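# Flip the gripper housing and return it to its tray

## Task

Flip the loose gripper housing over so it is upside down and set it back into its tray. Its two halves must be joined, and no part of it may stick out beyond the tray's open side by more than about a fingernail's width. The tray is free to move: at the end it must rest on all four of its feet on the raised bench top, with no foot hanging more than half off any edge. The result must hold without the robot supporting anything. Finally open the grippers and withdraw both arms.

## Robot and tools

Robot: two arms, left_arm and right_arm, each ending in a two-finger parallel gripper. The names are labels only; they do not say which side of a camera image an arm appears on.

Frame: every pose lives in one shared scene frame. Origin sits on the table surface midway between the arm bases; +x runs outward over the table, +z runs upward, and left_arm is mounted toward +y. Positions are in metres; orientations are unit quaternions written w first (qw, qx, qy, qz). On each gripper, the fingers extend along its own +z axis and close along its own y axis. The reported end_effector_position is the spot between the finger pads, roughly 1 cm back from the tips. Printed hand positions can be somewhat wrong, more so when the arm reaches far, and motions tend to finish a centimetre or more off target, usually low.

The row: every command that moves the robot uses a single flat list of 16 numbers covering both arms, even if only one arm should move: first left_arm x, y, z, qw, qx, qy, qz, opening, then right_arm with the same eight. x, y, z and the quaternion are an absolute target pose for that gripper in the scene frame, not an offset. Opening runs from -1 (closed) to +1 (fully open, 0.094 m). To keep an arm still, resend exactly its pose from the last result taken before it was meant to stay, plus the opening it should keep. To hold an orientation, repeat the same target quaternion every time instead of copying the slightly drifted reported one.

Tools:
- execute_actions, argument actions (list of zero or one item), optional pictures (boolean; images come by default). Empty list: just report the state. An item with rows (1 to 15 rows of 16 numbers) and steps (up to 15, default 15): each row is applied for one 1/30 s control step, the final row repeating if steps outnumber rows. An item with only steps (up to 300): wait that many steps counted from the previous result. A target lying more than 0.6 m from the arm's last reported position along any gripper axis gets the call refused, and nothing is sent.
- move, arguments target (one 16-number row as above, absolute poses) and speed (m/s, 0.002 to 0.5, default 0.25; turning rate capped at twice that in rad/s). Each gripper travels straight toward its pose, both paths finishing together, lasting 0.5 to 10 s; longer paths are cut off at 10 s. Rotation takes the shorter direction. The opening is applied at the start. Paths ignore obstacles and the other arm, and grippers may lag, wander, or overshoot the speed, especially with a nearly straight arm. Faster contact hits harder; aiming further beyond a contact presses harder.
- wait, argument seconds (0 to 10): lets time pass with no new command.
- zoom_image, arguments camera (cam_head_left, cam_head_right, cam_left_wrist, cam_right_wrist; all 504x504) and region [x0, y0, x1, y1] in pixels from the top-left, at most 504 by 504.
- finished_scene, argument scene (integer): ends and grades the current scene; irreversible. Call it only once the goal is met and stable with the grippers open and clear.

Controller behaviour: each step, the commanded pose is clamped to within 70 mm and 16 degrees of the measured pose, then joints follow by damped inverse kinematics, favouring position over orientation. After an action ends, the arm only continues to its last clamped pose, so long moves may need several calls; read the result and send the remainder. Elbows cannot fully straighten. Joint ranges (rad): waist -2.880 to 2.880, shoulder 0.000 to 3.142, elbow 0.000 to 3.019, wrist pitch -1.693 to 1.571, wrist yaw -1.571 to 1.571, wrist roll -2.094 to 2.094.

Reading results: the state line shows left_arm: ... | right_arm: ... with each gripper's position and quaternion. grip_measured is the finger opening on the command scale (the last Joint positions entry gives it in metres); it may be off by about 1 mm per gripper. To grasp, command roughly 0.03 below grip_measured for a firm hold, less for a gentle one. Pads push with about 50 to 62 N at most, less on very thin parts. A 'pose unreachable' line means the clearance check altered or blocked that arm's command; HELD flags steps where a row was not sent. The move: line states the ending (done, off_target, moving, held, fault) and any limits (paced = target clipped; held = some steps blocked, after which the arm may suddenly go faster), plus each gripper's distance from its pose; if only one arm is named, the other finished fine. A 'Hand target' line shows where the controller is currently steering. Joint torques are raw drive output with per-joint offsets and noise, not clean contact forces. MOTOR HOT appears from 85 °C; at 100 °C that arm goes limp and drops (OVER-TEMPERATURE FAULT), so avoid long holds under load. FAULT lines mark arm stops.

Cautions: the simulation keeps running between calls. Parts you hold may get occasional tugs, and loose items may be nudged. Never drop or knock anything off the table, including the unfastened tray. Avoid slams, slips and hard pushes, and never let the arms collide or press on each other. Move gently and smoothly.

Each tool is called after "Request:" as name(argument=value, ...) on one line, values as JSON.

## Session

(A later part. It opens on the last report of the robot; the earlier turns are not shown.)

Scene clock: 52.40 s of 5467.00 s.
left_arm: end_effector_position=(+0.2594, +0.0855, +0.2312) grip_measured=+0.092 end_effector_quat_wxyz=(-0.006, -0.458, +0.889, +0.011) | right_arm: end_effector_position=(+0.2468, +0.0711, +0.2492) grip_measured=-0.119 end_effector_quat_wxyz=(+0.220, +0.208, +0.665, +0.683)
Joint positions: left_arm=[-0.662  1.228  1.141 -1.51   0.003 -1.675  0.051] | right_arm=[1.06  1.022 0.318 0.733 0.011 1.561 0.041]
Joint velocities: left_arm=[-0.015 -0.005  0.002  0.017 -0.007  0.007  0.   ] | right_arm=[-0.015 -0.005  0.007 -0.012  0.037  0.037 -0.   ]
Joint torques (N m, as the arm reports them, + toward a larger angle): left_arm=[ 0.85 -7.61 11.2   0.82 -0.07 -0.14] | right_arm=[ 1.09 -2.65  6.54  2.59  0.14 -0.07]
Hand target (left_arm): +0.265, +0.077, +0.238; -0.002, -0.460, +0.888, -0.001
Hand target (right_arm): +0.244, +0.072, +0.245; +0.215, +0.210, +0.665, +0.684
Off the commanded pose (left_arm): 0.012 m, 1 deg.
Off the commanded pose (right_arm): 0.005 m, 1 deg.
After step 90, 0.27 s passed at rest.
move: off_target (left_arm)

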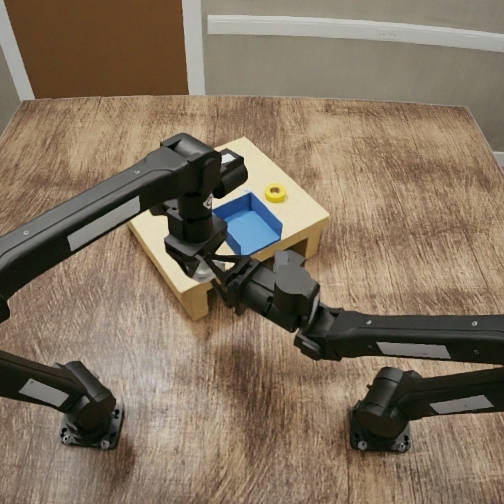

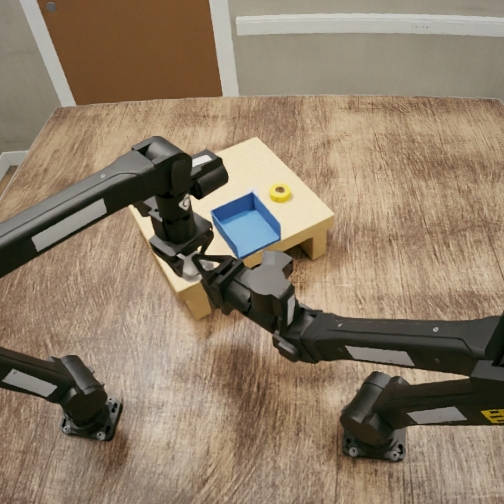

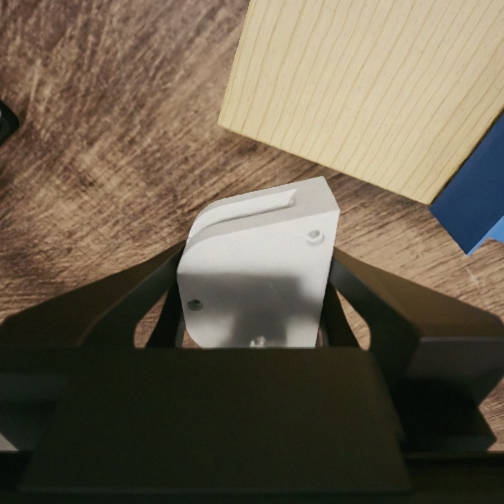

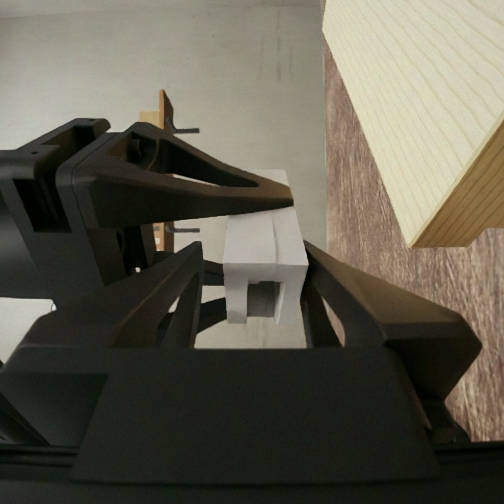

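Request:
move(target=[0.258,0.074,0.236,0,-0.46,0.888,0,0.03,0.238,0.077,0.24,0.2156,0.2096,0.665,0.684,-0.12], speed=0.02)

Scene clock: 55.50 s of 5467.00 s.
left_arm: end_effector_position=(+0.2552, +0.0802, +0.2312) grip_measured=+0.092 end_effector_quat_wxyz=(-0.005, -0.460, +0.888, +0.011) | right_arm: end_effector_position=(+0.2405, +0.0766, +0.2435) grip_measured=-0.119 end_effector_quat_wxyz=(+0.219, +0.208, +0.665, +0.683)
Joint positions: left_arm=[-0.682  1.228  1.141 -1.508  0.003 -1.699  0.051] | right_arm=[1.092 1.045 0.312 0.761 0.042 1.561 0.041]
Joint velocities: left_arm=[-0.024  0.005 -0.017  0.002  0.007  0.022  0.001] | right_arm=[-0.005 -0.005 -0.012 -0.017 -0.007  0.022  0.001]
Joint torques (N m, as the arm reports them, + toward a larger angle): left_arm=[ 0.37 -8.34 10.17  0.78 -0.22 -0.19] | right_arm=[ 1.05 -2.72  6.41  2.61  0.17 -0.07]
Hand target (left_arm): +0.258, +0.074, +0.236; -0.001, -0.460, +0.888, -0.000
Hand target (right_arm): +0.238, +0.077, +0.240; +0.215, +0.210, +0.665, +0.684
Off the commanded pose (left_arm): 0.008 m, 1 deg.
Off the commanded pose (right_arm): 0.004 m, 1 deg.
move: done

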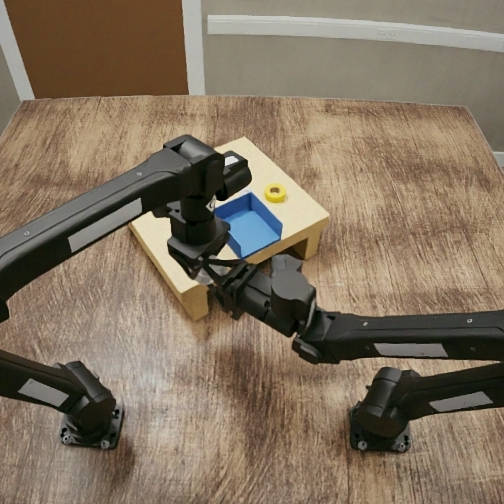

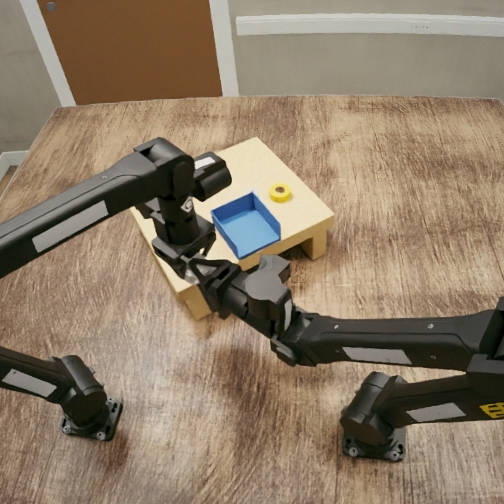

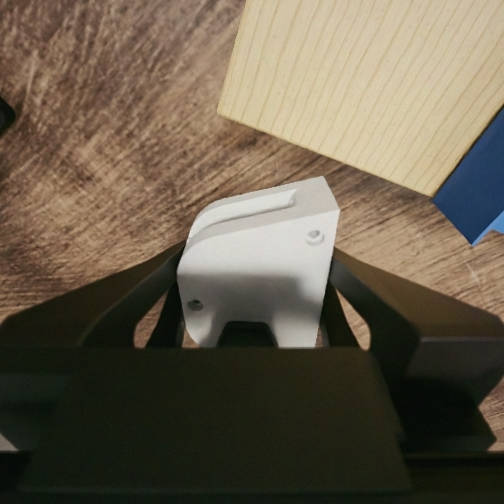

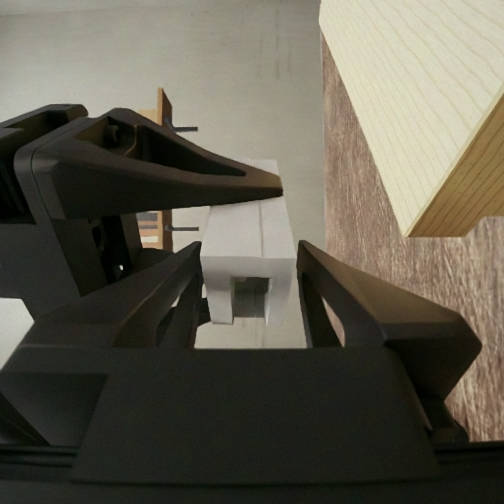

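Well centred. Close right, release left, retreat.

Request:
move(target=[0.258,0.074,0.236,0,-0.46,0.888,0,0.03,0.238,0.077,0.24,0.2156,0.2096,0.665,0.684,-0.5], speed=0.02)

Request:
move(target=[0.258,0.074,0.236,0,-0.46,0.888,0,0.9,0.238,0.077,0.24,0.2156,0.2096,0.665,0.684,-0.5], speed=0.02)

Scene clock: 58.83 s of 5467.00 s.
left_arm: end_effector_position=(+0.2553, +0.0801, +0.2309) grip_measured=+0.092 end_effector_quat_wxyz=(-0.005, -0.460, +0.888, +0.010) | right_arm: end_effector_position=(+0.2405, +0.0765, +0.2441) grip_measured=-0.451 end_effector_quat_wxyz=(+0.218, +0.210, +0.664, +0.684)
Joint positions: left_arm=[-0.683  1.228  1.14  -1.506  0.002 -1.7    0.051] | right_arm=[1.092 1.045 0.312 0.763 0.042 1.567 0.026]
Joint velocities: left_arm=[-0.015  0.005 -0.012 -0.002 -0.051  0.007  0.001] | right_arm=[-0.015 -0.005  0.017 -0.017 -0.007  0.051 -0.001]
Joint torques (N m, as the arm reports them, + toward a larger angle): left_arm=[ 0.57 -8.5  10.25  0.78 -0.2  -0.14] | right_arm=[ 0.94 -2.95  6.43  2.53  0.14 -0.13]
Hand target (left_arm): +0.258, +0.074, +0.236; -0.000, -0.460, +0.888, -0.000
Hand target (right_arm): +0.238, +0.077, +0.240; +0.215, +0.209, +0.665, +0.684
Off the commanded pose (left_arm): 0.008 m, 1 deg.
Off the commanded pose (right_arm): 0.005 m, 0 deg.
move: done

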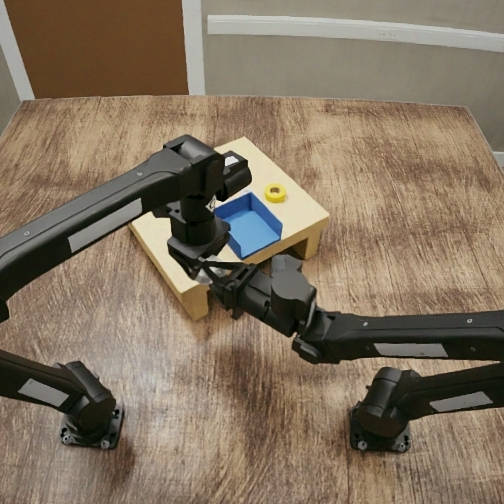

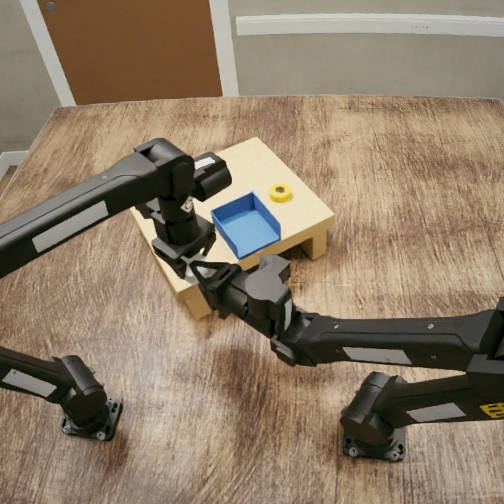

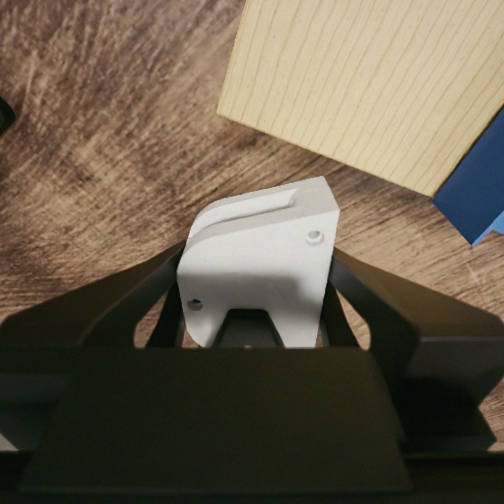

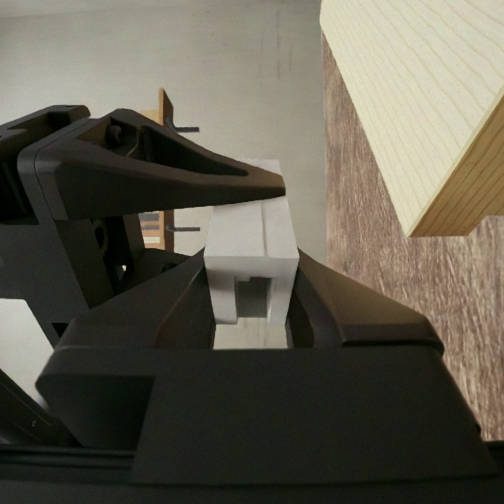

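Scene clock: 59.63 s of 5467.00 s.
left_arm: end_effector_position=(+0.2553, +0.0801, +0.2309) grip_measured=+0.898 end_effector_quat_wxyz=(-0.005, -0.460, +0.888, +0.010) | right_arm: end_effector_position=(+0.2405, +0.0765, +0.2441) grip_measured=-0.451 end_effector_quat_wxyz=(+0.218, +0.210, +0.664, +0.684)
Joint positions: left_arm=[-0.683  1.228  1.14  -1.506  0.002 -1.7    0.089] | right_arm=[1.092 1.045 0.312 0.763 0.042 1.567 0.026]
Joint velocities: left_arm=[-0.005 -0.005  0.012 -0.002 -0.022  0.007 -0.   ] | right_arm=[-0.005 -0.015 -0.012 -0.002 -0.007  0.007 -0.001]
Joint torques (N m, as the arm reports them, + toward a larger angle): left_arm=[ 0.48 -8.2  10.19  0.75 -0.21 -0.15] | right_arm=[ 0.99 -2.9   6.41  2.52  0.15 -0.14]
Hand target (left_arm): +0.258, +0.074, +0.236; -0.000, -0.460, +0.888, -0.000
Hand target (right_arm): +0.238, +0.077, +0.240; +0.215, +0.210, +0.665, +0.684
Off the commanded pose (left_arm): 0.008 m, 1 deg.
Off the commanded pose (right_arm): 0.005 m, 0 deg.
move: done

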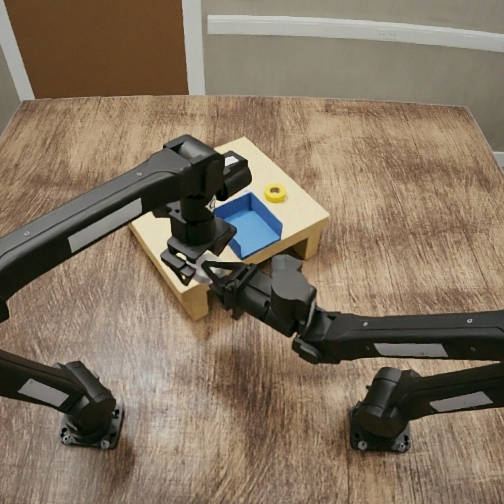

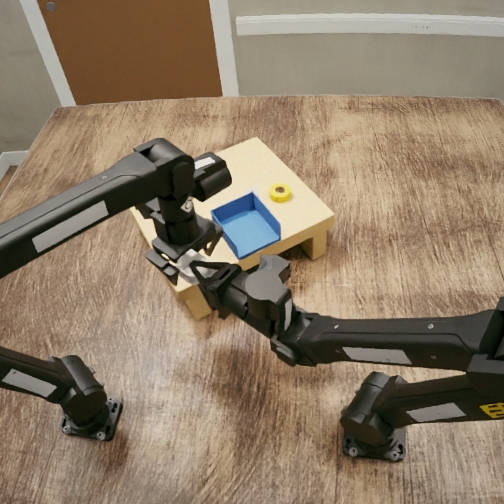

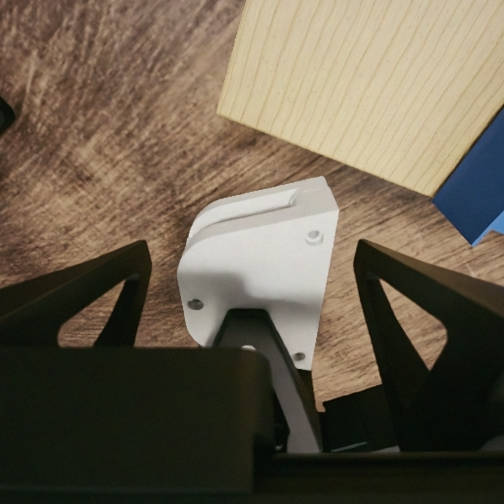

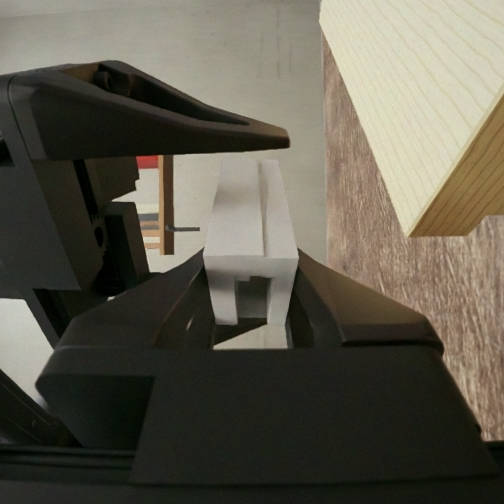

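Request:
move(target=[0.303,0.146,0.236,0,-0.46,0.888,0,0.9,0.2405,0.0765,0.2441,0.2156,0.2096,0.665,0.684,-0.5], speed=0.12)

Request:
move(target=[0.303,0.146,0.236,0,-0.46,0.888,0,0.9,0.2405,0.0765,0.2441,0.6361,-0.322,0.6184,0.3312,-0.5], speed=0.4)

Request:
move(target=[0.303,0.146,0.236,0,-0.46,0.888,0,0.9,0.2405,0.0765,0.2441,0.684,-0.665,0.2096,-0.2156,-0.5], speed=0.4)

Request:
move(target=[0.256,0.072,0.236,0,-0.46,0.888,0,0.9,0.2405,0.0765,0.2441,0.684,-0.665,0.2096,-0.2156,-0.5], speed=0.06)

Scene clock: 67.53 s of 5467.00 s.
left_arm: end_effector_position=(+0.3006, +0.1486, +0.2306) grip_measured=+0.898 end_effector_quat_wxyz=(-0.004, -0.464, +0.886, +0.010) | right_arm: end_effector_position=(+0.2404, +0.0766, +0.2441) grip_measured=-0.451 end_effector_quat_wxyz=(+0.218, +0.209, +0.664, +0.684)
Joint positions: left_arm=[-0.438  1.219  1.132 -1.506 -0.004 -1.465  0.089] | right_arm=[1.092 1.045 0.312 0.763 0.042 1.567 0.026]
Joint velocities: left_arm=[ 0.005  0.005 -0.002 -0.027 -0.051  0.037  0.   ] | right_arm=[-0.024  0.005 -0.007 -0.017 -0.081 -0.022 -0.001]
Joint torques (N m, as the arm reports them, + toward a larger angle): left_arm=[ 1.24 -8.86  9.69  0.71 -0.16  0.04] | right_arm=[ 0.   -3.84  6.99  1.79 -0.16 -0.13]
Hand target (left_arm): +0.303, +0.148, +0.236; +0.002, -0.460, +0.888, +0.001
Hand target (right_arm): +0.241, +0.076, +0.244; +0.216, +0.210, +0.665, +0.684
Off the commanded pose (left_arm): 0.006 m, 1 deg.
Off the commanded pose (right_arm): 0.000 m, 0 deg.
After step 90, 3.73 s passed at rest.
move: done

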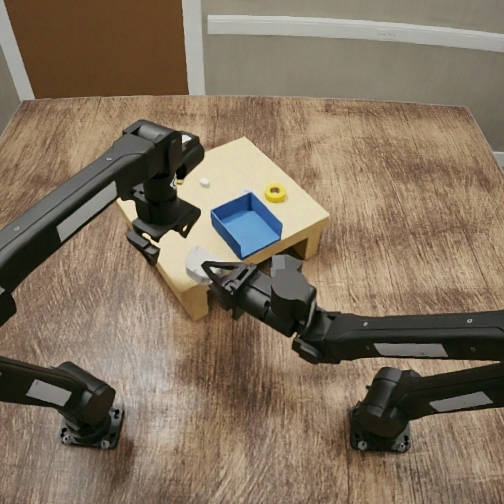

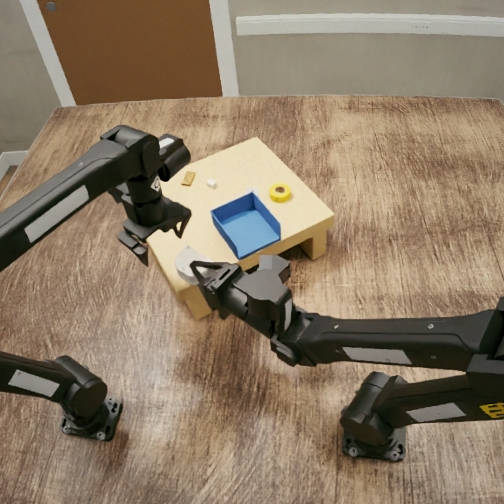

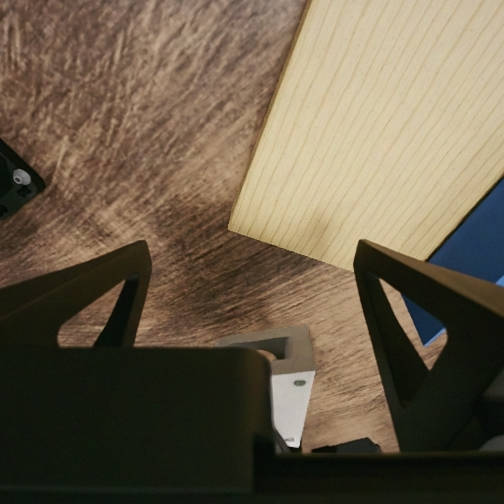

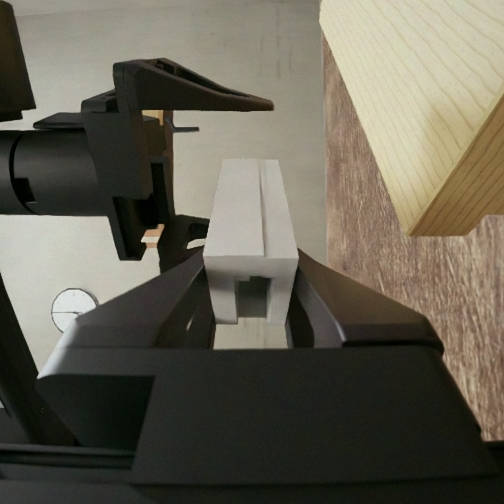

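Scene clock: 70.17 s of 5467.00 s.
left_arm: end_effector_position=(+0.3005, +0.1484, +0.2306) grip_measured=+0.898 end_effector_quat_wxyz=(-0.005, -0.464, +0.886, +0.010) | right_arm: end_effector_position=(+0.2404, +0.0766, +0.2441) grip_measured=-0.450 end_effector_quat_wxyz=(+0.635, -0.317, +0.620, +0.335)
Joint positions: left_arm=[-0.438  1.219  1.132 -1.506 -0.003 -1.465  0.089] | right_arm=[1.092 1.045 0.312 0.763 0.041 0.011 0.026]
Joint velocities: left_arm=[-0.005 -0.005 -0.012  0.007 -0.007  0.037 -0.   ] | right_arm=[-0.005  0.005 -0.007  0.002 -0.022 -0.022 -0.   ]
Joint torques (N m, as the arm reports them, + toward a larger angle): left_arm=[ 1.09 -8.78  9.76  0.67 -0.05  0.04] | right_arm=[ 0.11 -3.84  7.02  1.82 -0.16 -0.18]
Hand target (left_arm): +0.303, +0.146, +0.236; -0.000, -0.460, +0.888, -0.000
Hand target (right_arm): +0.240, +0.076, +0.244; +0.636, -0.322, +0.618, +0.331
Off the commanded pose (left_arm): 0.006 m, 1 deg.
Off the commanded pose (right_arm): 0.000 m, 1 deg.
move: done

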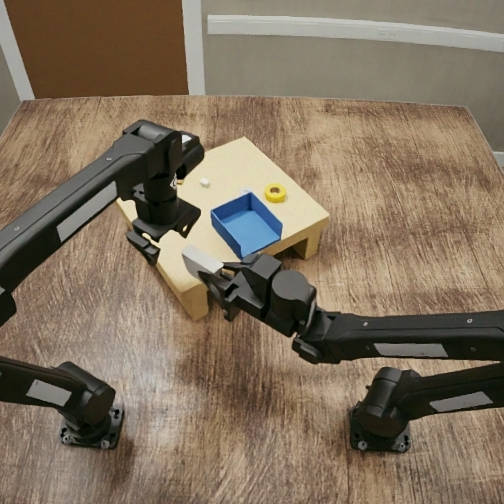

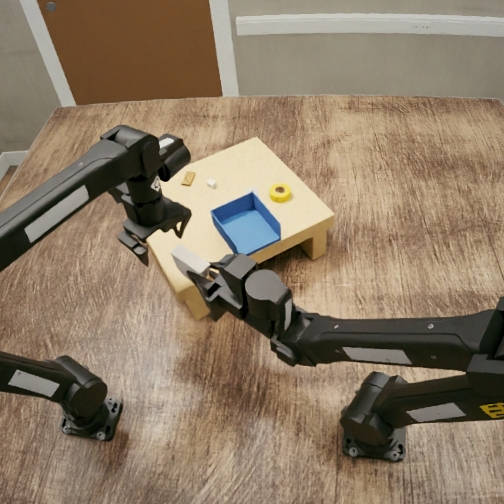

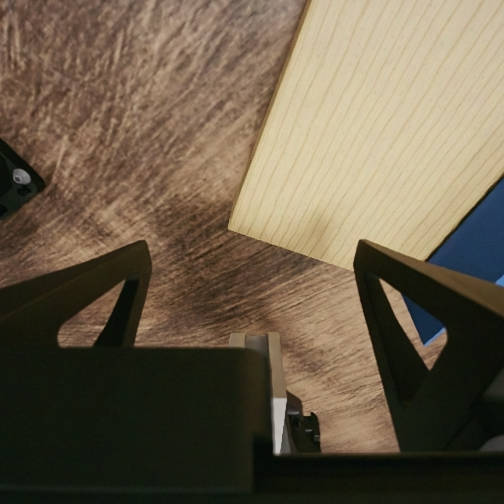

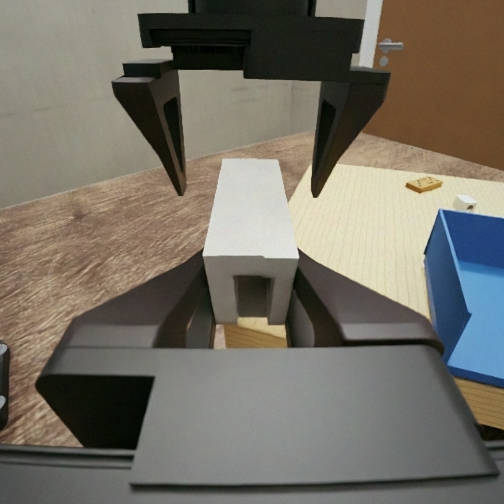

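Scene clock: 72.83 s of 5467.00 s.
left_arm: end_effector_position=(+0.3005, +0.1484, +0.2306) grip_measured=+0.898 end_effector_quat_wxyz=(-0.005, -0.464, +0.886, +0.010) | right_arm: end_effector_position=(+0.2404, +0.0766, +0.2441) grip_measured=-0.449 end_effector_quat_wxyz=(+0.686, -0.662, +0.214, -0.212)
Joint positions: left_arm=[-0.438  1.219  1.132 -1.506 -0.003 -1.465  0.089] | right_arm=[ 1.092  1.045  0.312  0.763  0.041 -1.56   0.026]
Joint velocities: left_arm=[-0.005 -0.005  0.002 -0.002 -0.051  0.022 -0.001] | right_arm=[ 0.005 -0.005  0.002 -0.002 -0.037 -0.051  0.   ]
Joint torques (N m, as the arm reports them, + toward a larger angle): left_arm=[ 1.05 -8.96  9.81  0.71 -0.06  0.05] | right_arm=[ 0.18 -3.85  7.03  1.8  -0.16 -0.06]
Hand target (left_arm): +0.303, +0.146, +0.236; -0.000, -0.460, +0.888, +0.000
Hand target (right_arm): +0.241, +0.076, +0.244; +0.684, -0.665, +0.210, -0.216
Off the commanded pose (left_arm): 0.006 m, 1 deg.
Off the commanded pose (right_arm): 0.000 m, 1 deg.
move: done

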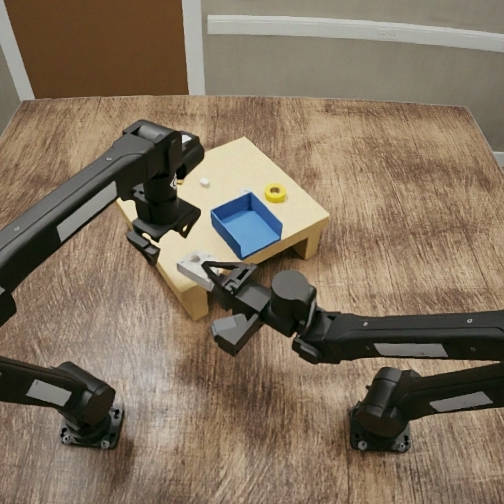

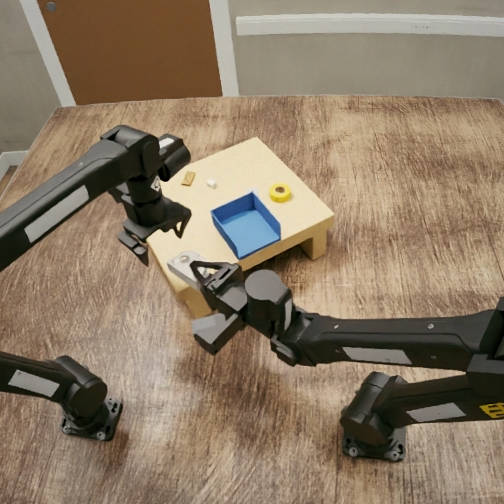

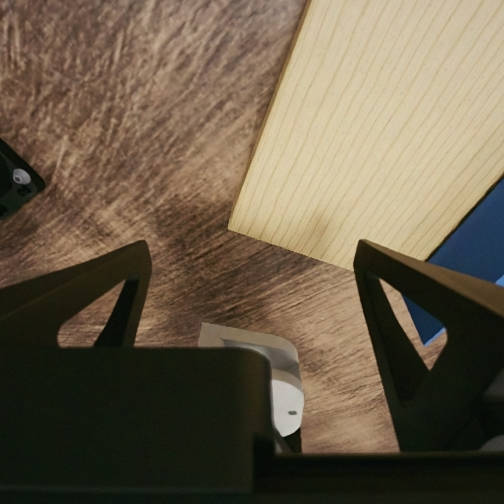

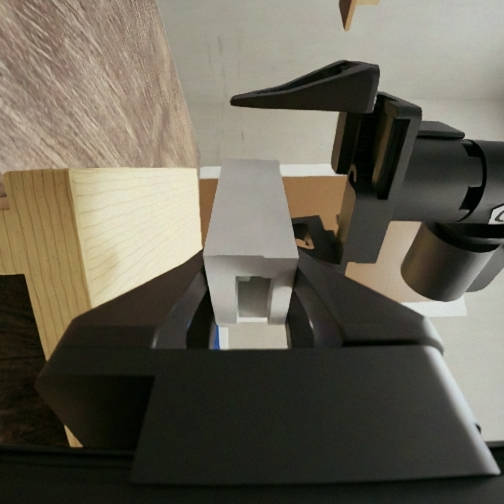

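Scene clock: 74.60 s of 5467.00 s.
left_arm: end_effector_position=(+0.2498, +0.0788, +0.2306) grip_measured=+0.898 end_effector_quat_wxyz=(-0.005, -0.457, +0.890, +0.010) | right_arm: end_effector_position=(+0.2404, +0.0766, +0.2441) grip_measured=-0.449 end_effector_quat_wxyz=(+0.685, -0.663, +0.213, -0.213)
Joint positions: left_arm=[-0.696  1.219  1.132 -1.506  0.003 -1.706  0.089] | right_arm=[ 1.092  1.045  0.312  0.763  0.041 -1.562  0.026]
Joint velocities: left_arm=[-0.015 -0.015  0.002 -0.002 -0.022 -0.007  0.001] | right_arm=[-0.005 -0.015 -0.007 -0.012 -0.051 -0.051  0.   ]
Joint torques (N m, as the arm reports them, + toward a larger angle): left_arm=[ 1.41 -7.45 10.93  0.8  -0.09 -0.18] | right_arm=[ 0.11 -3.83  7.01  1.81 -0.16 -0.08]
Hand target (left_arm): +0.255, +0.071, +0.236; -0.002, -0.460, +0.888, -0.001
Hand target (right_arm): +0.241, +0.076, +0.244; +0.684, -0.665, +0.210, -0.216
Off the commanded pose (left_arm): 0.011 m, 1 deg.
Off the commanded pose (right_arm): 0.000 m, 1 deg.
move: off_target (left_arm)

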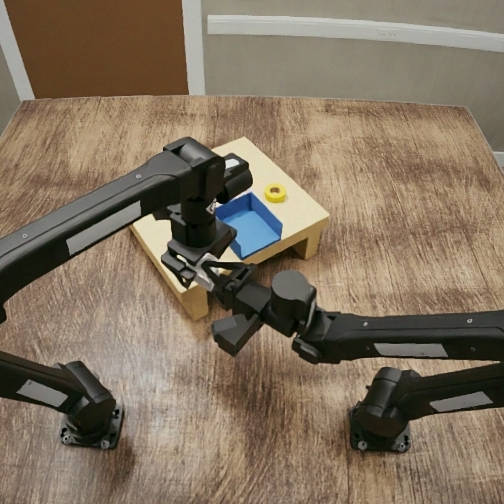

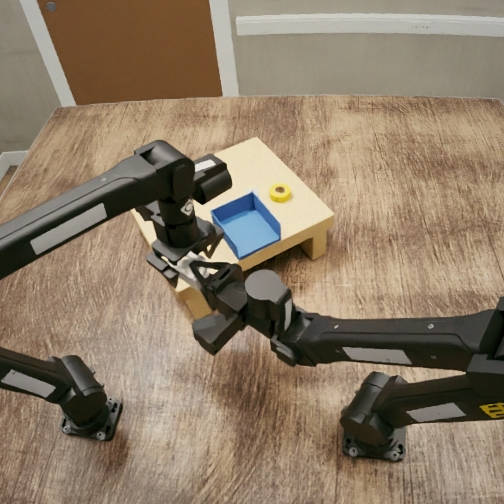

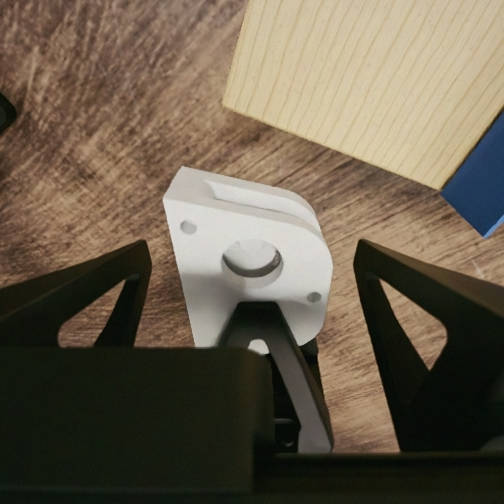

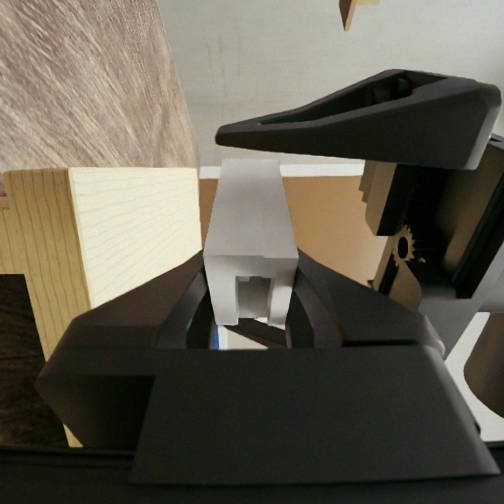

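Request:
move(target=[0.252,0.076,0.234,0,-0.47,0.883,0,0.03,0.2405,0.0765,0.2441,0.684,-0.665,0.2096,-0.2156,-0.5], speed=0.02)

Request:
move(target=[0.252,0.076,0.234,0,-0.47,0.883,0,0.03,0.2405,0.0765,0.2441,0.684,-0.665,0.2096,-0.2156,-0.15], speed=0.02)

Scene clock: 78.10 s of 5467.00 s.
left_arm: end_effector_position=(+0.2501, +0.0786, +0.2306) grip_measured=+0.094 end_effector_quat_wxyz=(-0.004, -0.463, +0.887, +0.009) | right_arm: end_effector_position=(+0.2397, +0.0771, +0.2441) grip_measured=-0.449 end_effector_quat_wxyz=(+0.686, -0.663, +0.212, -0.212)
Joint positions: left_arm=[-0.696  1.219  1.132 -1.505  0.002 -1.719  0.051] | right_arm=[ 1.093  1.045  0.312  0.763  0.038 -1.564  0.026]
Joint velocities: left_arm=[-0.015 -0.005 -0.017 -0.002 -0.051 -0.037  0.001] | right_arm=[-0.015  0.005 -0.002 -0.012 -0.007  0.022  0.001]
Joint torques (N m, as the arm reports them, + toward a larger angle): left_arm=[ 0.86 -8.6   9.42  0.82 -0.23 -0.26] | right_arm=[ 0.01 -3.84  7.01  1.82 -0.05 -0.06]
Hand target (left_arm): +0.252, +0.076, +0.234; -0.000, -0.470, +0.883, -0.000
Hand target (right_arm): +0.240, +0.077, +0.244; +0.684, -0.665, +0.209, -0.216
Off the commanded pose (left_arm): 0.005 m, 2 deg.
Off the commanded pose (right_arm): 0.001 m, 1 deg.
move: done

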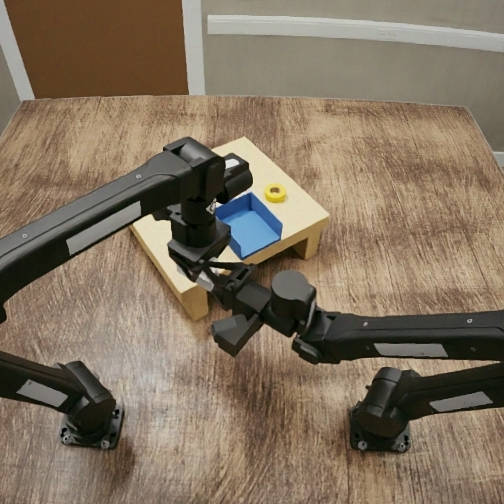

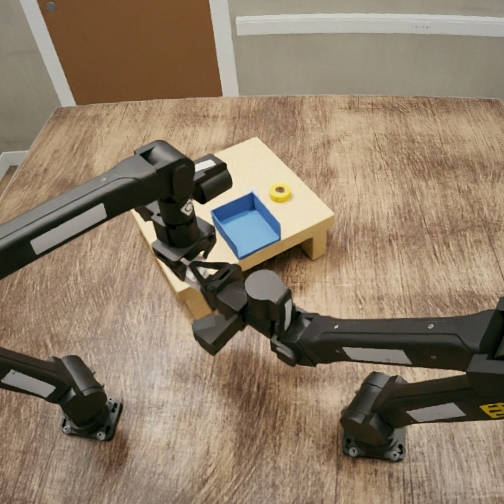

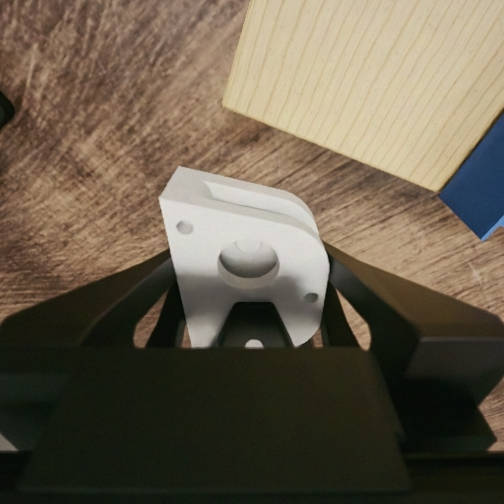

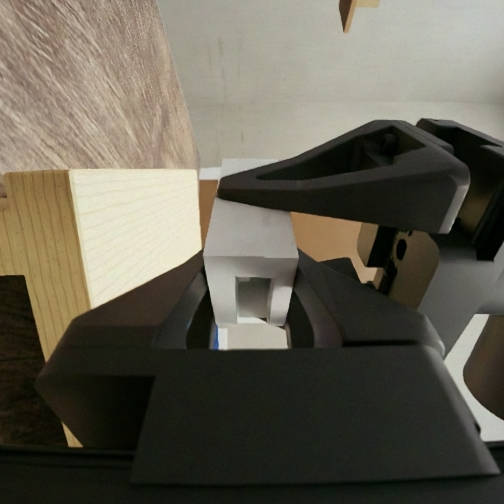

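Scene clock: 78.97 s of 5467.00 s.
left_arm: end_effector_position=(+0.2499, +0.0788, +0.2302) grip_measured=+0.094 end_effector_quat_wxyz=(-0.005, -0.467, +0.884, +0.010) | right_arm: end_effector_position=(+0.2397, +0.0771, +0.2441) grip_measured=-0.151 end_effector_quat_wxyz=(+0.686, -0.663, +0.212, -0.212)
Joint positions: left_arm=[-0.696  1.219  1.131 -1.505  0.002 -1.729  0.051] | right_arm=[ 1.093  1.045  0.312  0.763  0.038 -1.564  0.04 ]
Joint velocities: left_arm=[-0.005 -0.015 -0.007 -0.007  0.066 -0.066  0.001] | right_arm=[-0.015 -0.015 -0.012 -0.012  0.037  0.007 -0.   ]
Joint torques (N m, as the arm reports them, + toward a larger angle): left_arm=[ 0.98 -8.82  9.55  0.77 -0.22 -0.16] | right_arm=[-0.07 -3.89  7.    1.8  -0.05 -0.05]
Hand target (left_arm): +0.252, +0.076, +0.234; -0.000, -0.470, +0.883, -0.000
Hand target (right_arm): +0.241, +0.076, +0.244; +0.684, -0.665, +0.210, -0.216
Off the commanded pose (left_arm): 0.005 m, 1 deg.
Off the commanded pose (right_arm): 0.001 m, 1 deg.
move: done

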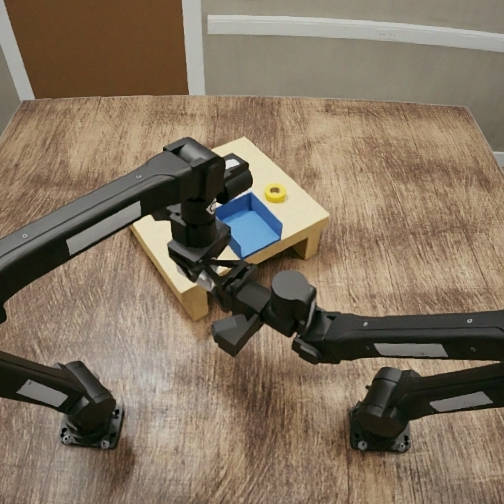

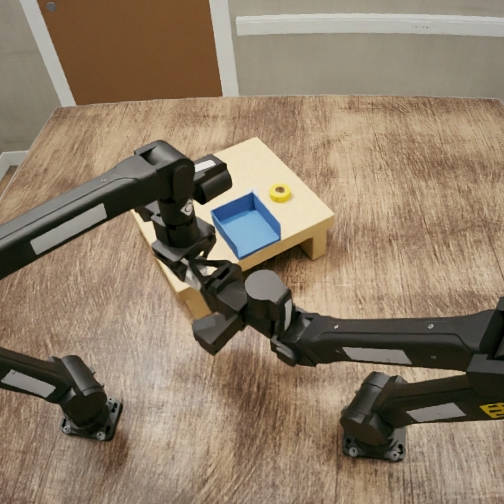

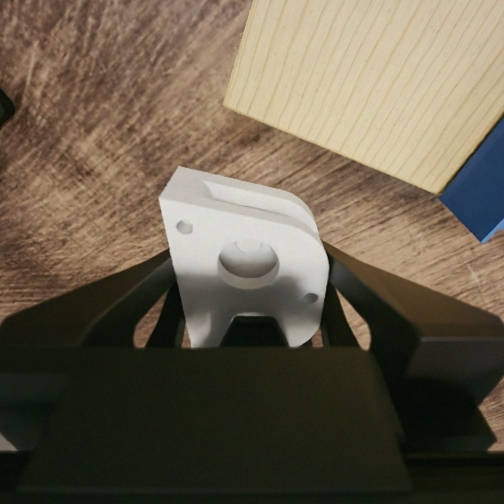

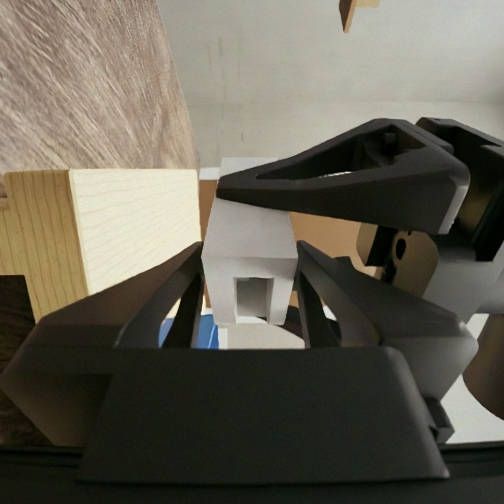

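Request:
move(target=[0.303,0.146,0.24,0,-0.46,0.888,0,0.03,0.2405,0.0765,0.2441,0.684,-0.665,0.2096,-0.2156,-0.15], speed=0.1)

Request:
move(target=[0.36,0.12,0.275,0,-0.38,0.925,0,0.03,0.30,-0.25,0.27,0.678,-0.024,0.735,0.003,-0.15], speed=0.4)

Request:
move(target=[0.432,-0.006,0.265,0,-0.309,0.951,0,0.03,0.30,-0.25,0.27,0.678,-0.024,0.735,0.003,-0.15], speed=0.15)

Scene clock: 85.27 s of 5467.00 s.
left_arm: end_effector_position=(+0.3004, +0.1483, +0.2306) grip_measured=+0.094 end_effector_quat_wxyz=(-0.004, -0.464, +0.886, +0.010) | right_arm: end_effector_position=(+0.2397, +0.0771, +0.2441) grip_measured=-0.151 end_effector_quat_wxyz=(+0.686, -0.663, +0.212, -0.212)
Joint positions: left_arm=[-0.439  1.218  1.131 -1.505 -0.004 -1.464  0.051] | right_arm=[ 1.093  1.045  0.312  0.763  0.038 -1.564  0.04 ]
Joint velocities: left_arm=[-0.005 -0.015  0.007 -0.012 -0.066  0.081  0.001] | right_arm=[ 0.005 -0.005 -0.002  0.002 -0.007 -0.022  0.   ]
Joint torques (N m, as the arm reports them, + toward a larger angle): left_arm=[ 1.4  -8.94 10.61  0.19 -0.18  0.03] | right_arm=[-0.01 -3.84  7.03  1.79 -0.05 -0.06]
Hand target (left_arm): +0.303, +0.148, +0.240; +0.002, -0.460, +0.888, +0.001
Hand target (right_arm): +0.241, +0.076, +0.244; +0.684, -0.665, +0.210, -0.216
Off the commanded pose (left_arm): 0.010 m, 1 deg.
Off the commanded pose (right_arm): 0.001 m, 1 deg.
After step 90, 1.97 s passed at rest.
move: done

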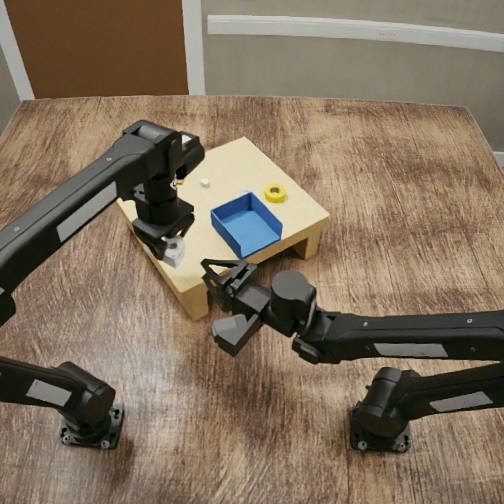

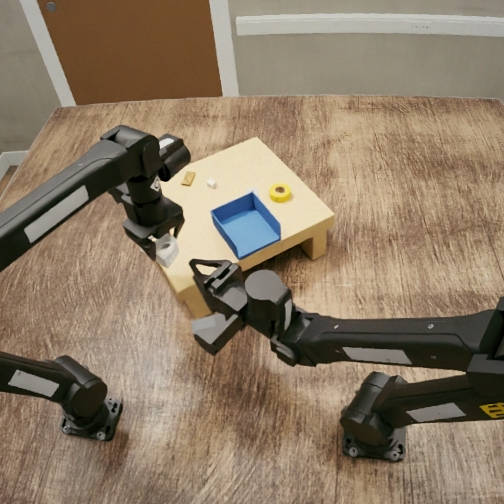

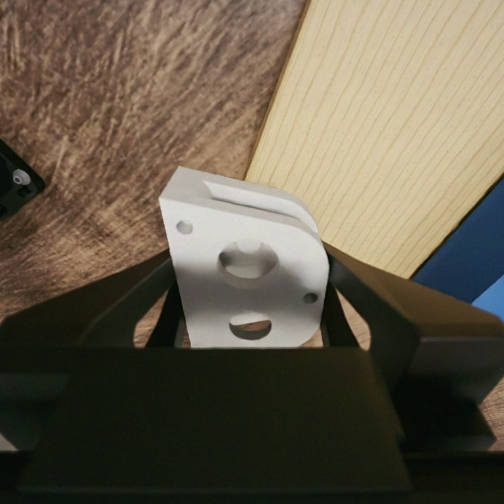

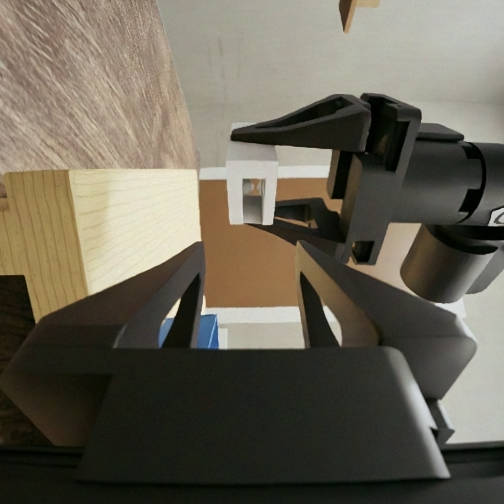

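Scene clock: 88.10 s of 5467.00 s.
left_arm: end_effector_position=(+0.3485, +0.1227, +0.2607) grip_measured=+0.094 end_effector_quat_wxyz=(-0.007, -0.379, +0.925, +0.011) | right_arm: end_effector_position=(+0.2948, -0.2532, +0.2415) grip_measured=-0.151 end_effector_quat_wxyz=(+0.664, -0.039, +0.746, -0.012)
Joint positions: left_arm=[-0.437  1.361  1.338 -1.575 -0.003 -1.276  0.051] | right_arm=[ 0.212  0.19   0.194 -0.122  0.084 -0.06   0.04 ]
Joint velocities: left_arm=[-0.005 -0.005 -0.007  0.012  0.066 -0.051 -0.   ] | right_arm=[-0.005 -0.005 -0.012 -0.002 -0.051  0.051 -0.001]
Joint torques (N m, as the arm reports them, + toward a larger angle): left_arm=[  2.09 -10.07  12.96   0.1   -0.04   0.07] | right_arm=[ 0.09  3.71 13.06  1.72 -0.13  0.03]
Hand target (left_arm): +0.359, +0.121, +0.275; +0.001, -0.380, +0.925, -0.000
Hand target (right_arm): +0.296, -0.253, +0.271; +0.678, -0.033, +0.734, -0.006
Off the commanded pose (left_arm): 0.018 m, 2 deg.
Off the commanded pose (right_arm): 0.029 m, 3 deg.
move: off_target (left_arm, right_arm)

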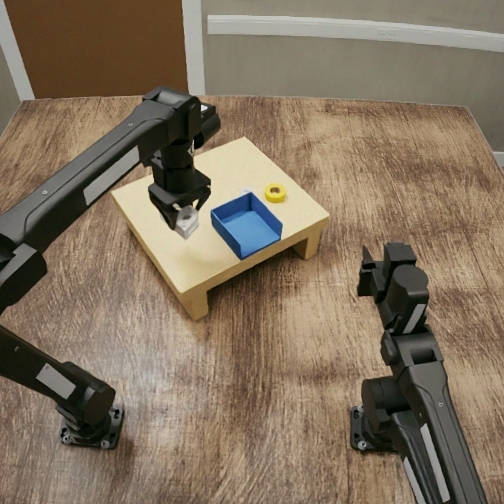

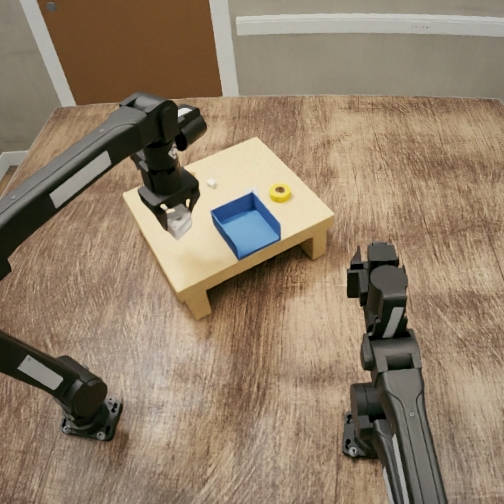

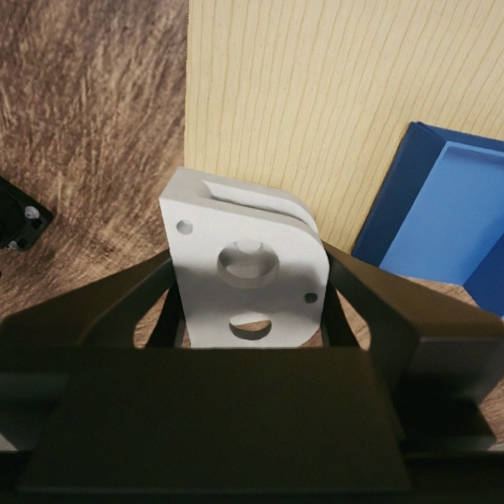

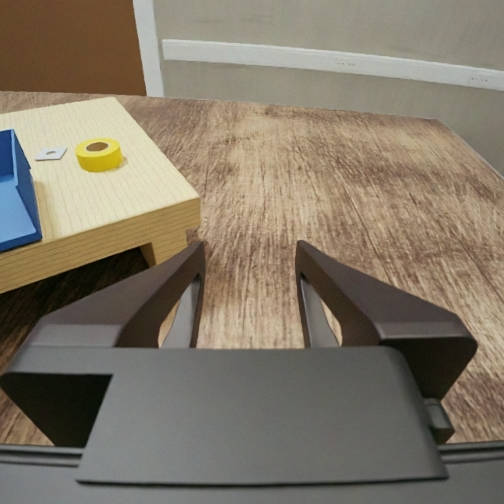

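Scene clock: 89.53 s of 5467.00 s.
left_arm: end_effector_position=(+0.4258, +0.0022, +0.2477) grip_measured=+0.095 end_effector_quat_wxyz=(-0.010, -0.315, +0.949, +0.014) | right_arm: end_effector_position=(+0.2956, -0.2522, +0.2393) grip_measured=-0.151 end_effector_quat_wxyz=(+0.661, -0.028, +0.750, -0.003)
Joint positions: left_arm=[-0.57   1.709  1.701 -1.598  0.    -1.273  0.051] | right_arm=[ 0.221  0.198  0.194 -0.122  0.095 -0.029  0.04 ]
Joint velocities: left_arm=[-0.015 -0.005 -0.007 -0.002 -0.007  0.022 -0.001] | right_arm=[-0.015  0.005  0.007  0.017 -0.037 -0.037  0.001]
Joint torques (N m, as the arm reports them, + toward a larger angle): left_arm=[  0.73 -16.54  13.02   0.09  -0.07   0.05] | right_arm=[ 1.11  3.8  12.9   2.09  0.18  0.06]
Hand target (left_arm): +0.431, -0.006, +0.264; -0.001, -0.309, +0.951, -0.001
Hand target (right_arm): +0.297, -0.250, +0.270; +0.678, -0.024, +0.735, +0.003
Off the commanded pose (left_arm): 0.020 m, 2 deg.
Off the commanded pose (right_arm): 0.031 m, 3 deg.
move: off_target (left_arm, right_arm)

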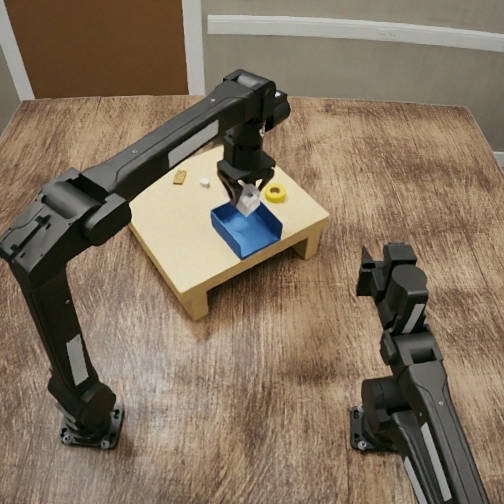

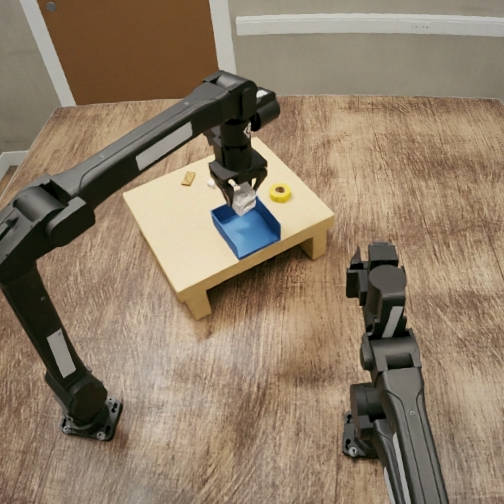

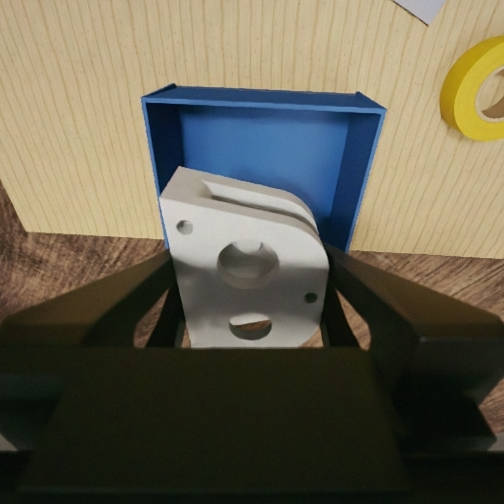

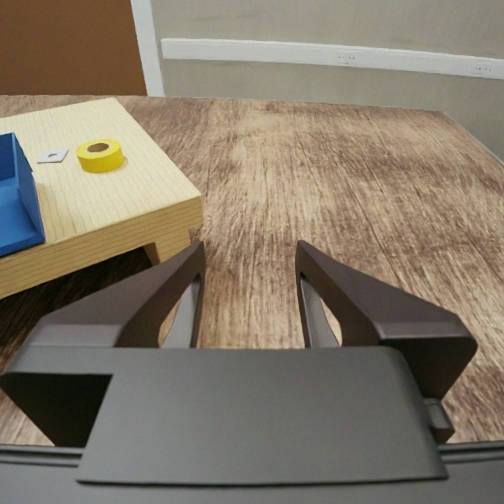

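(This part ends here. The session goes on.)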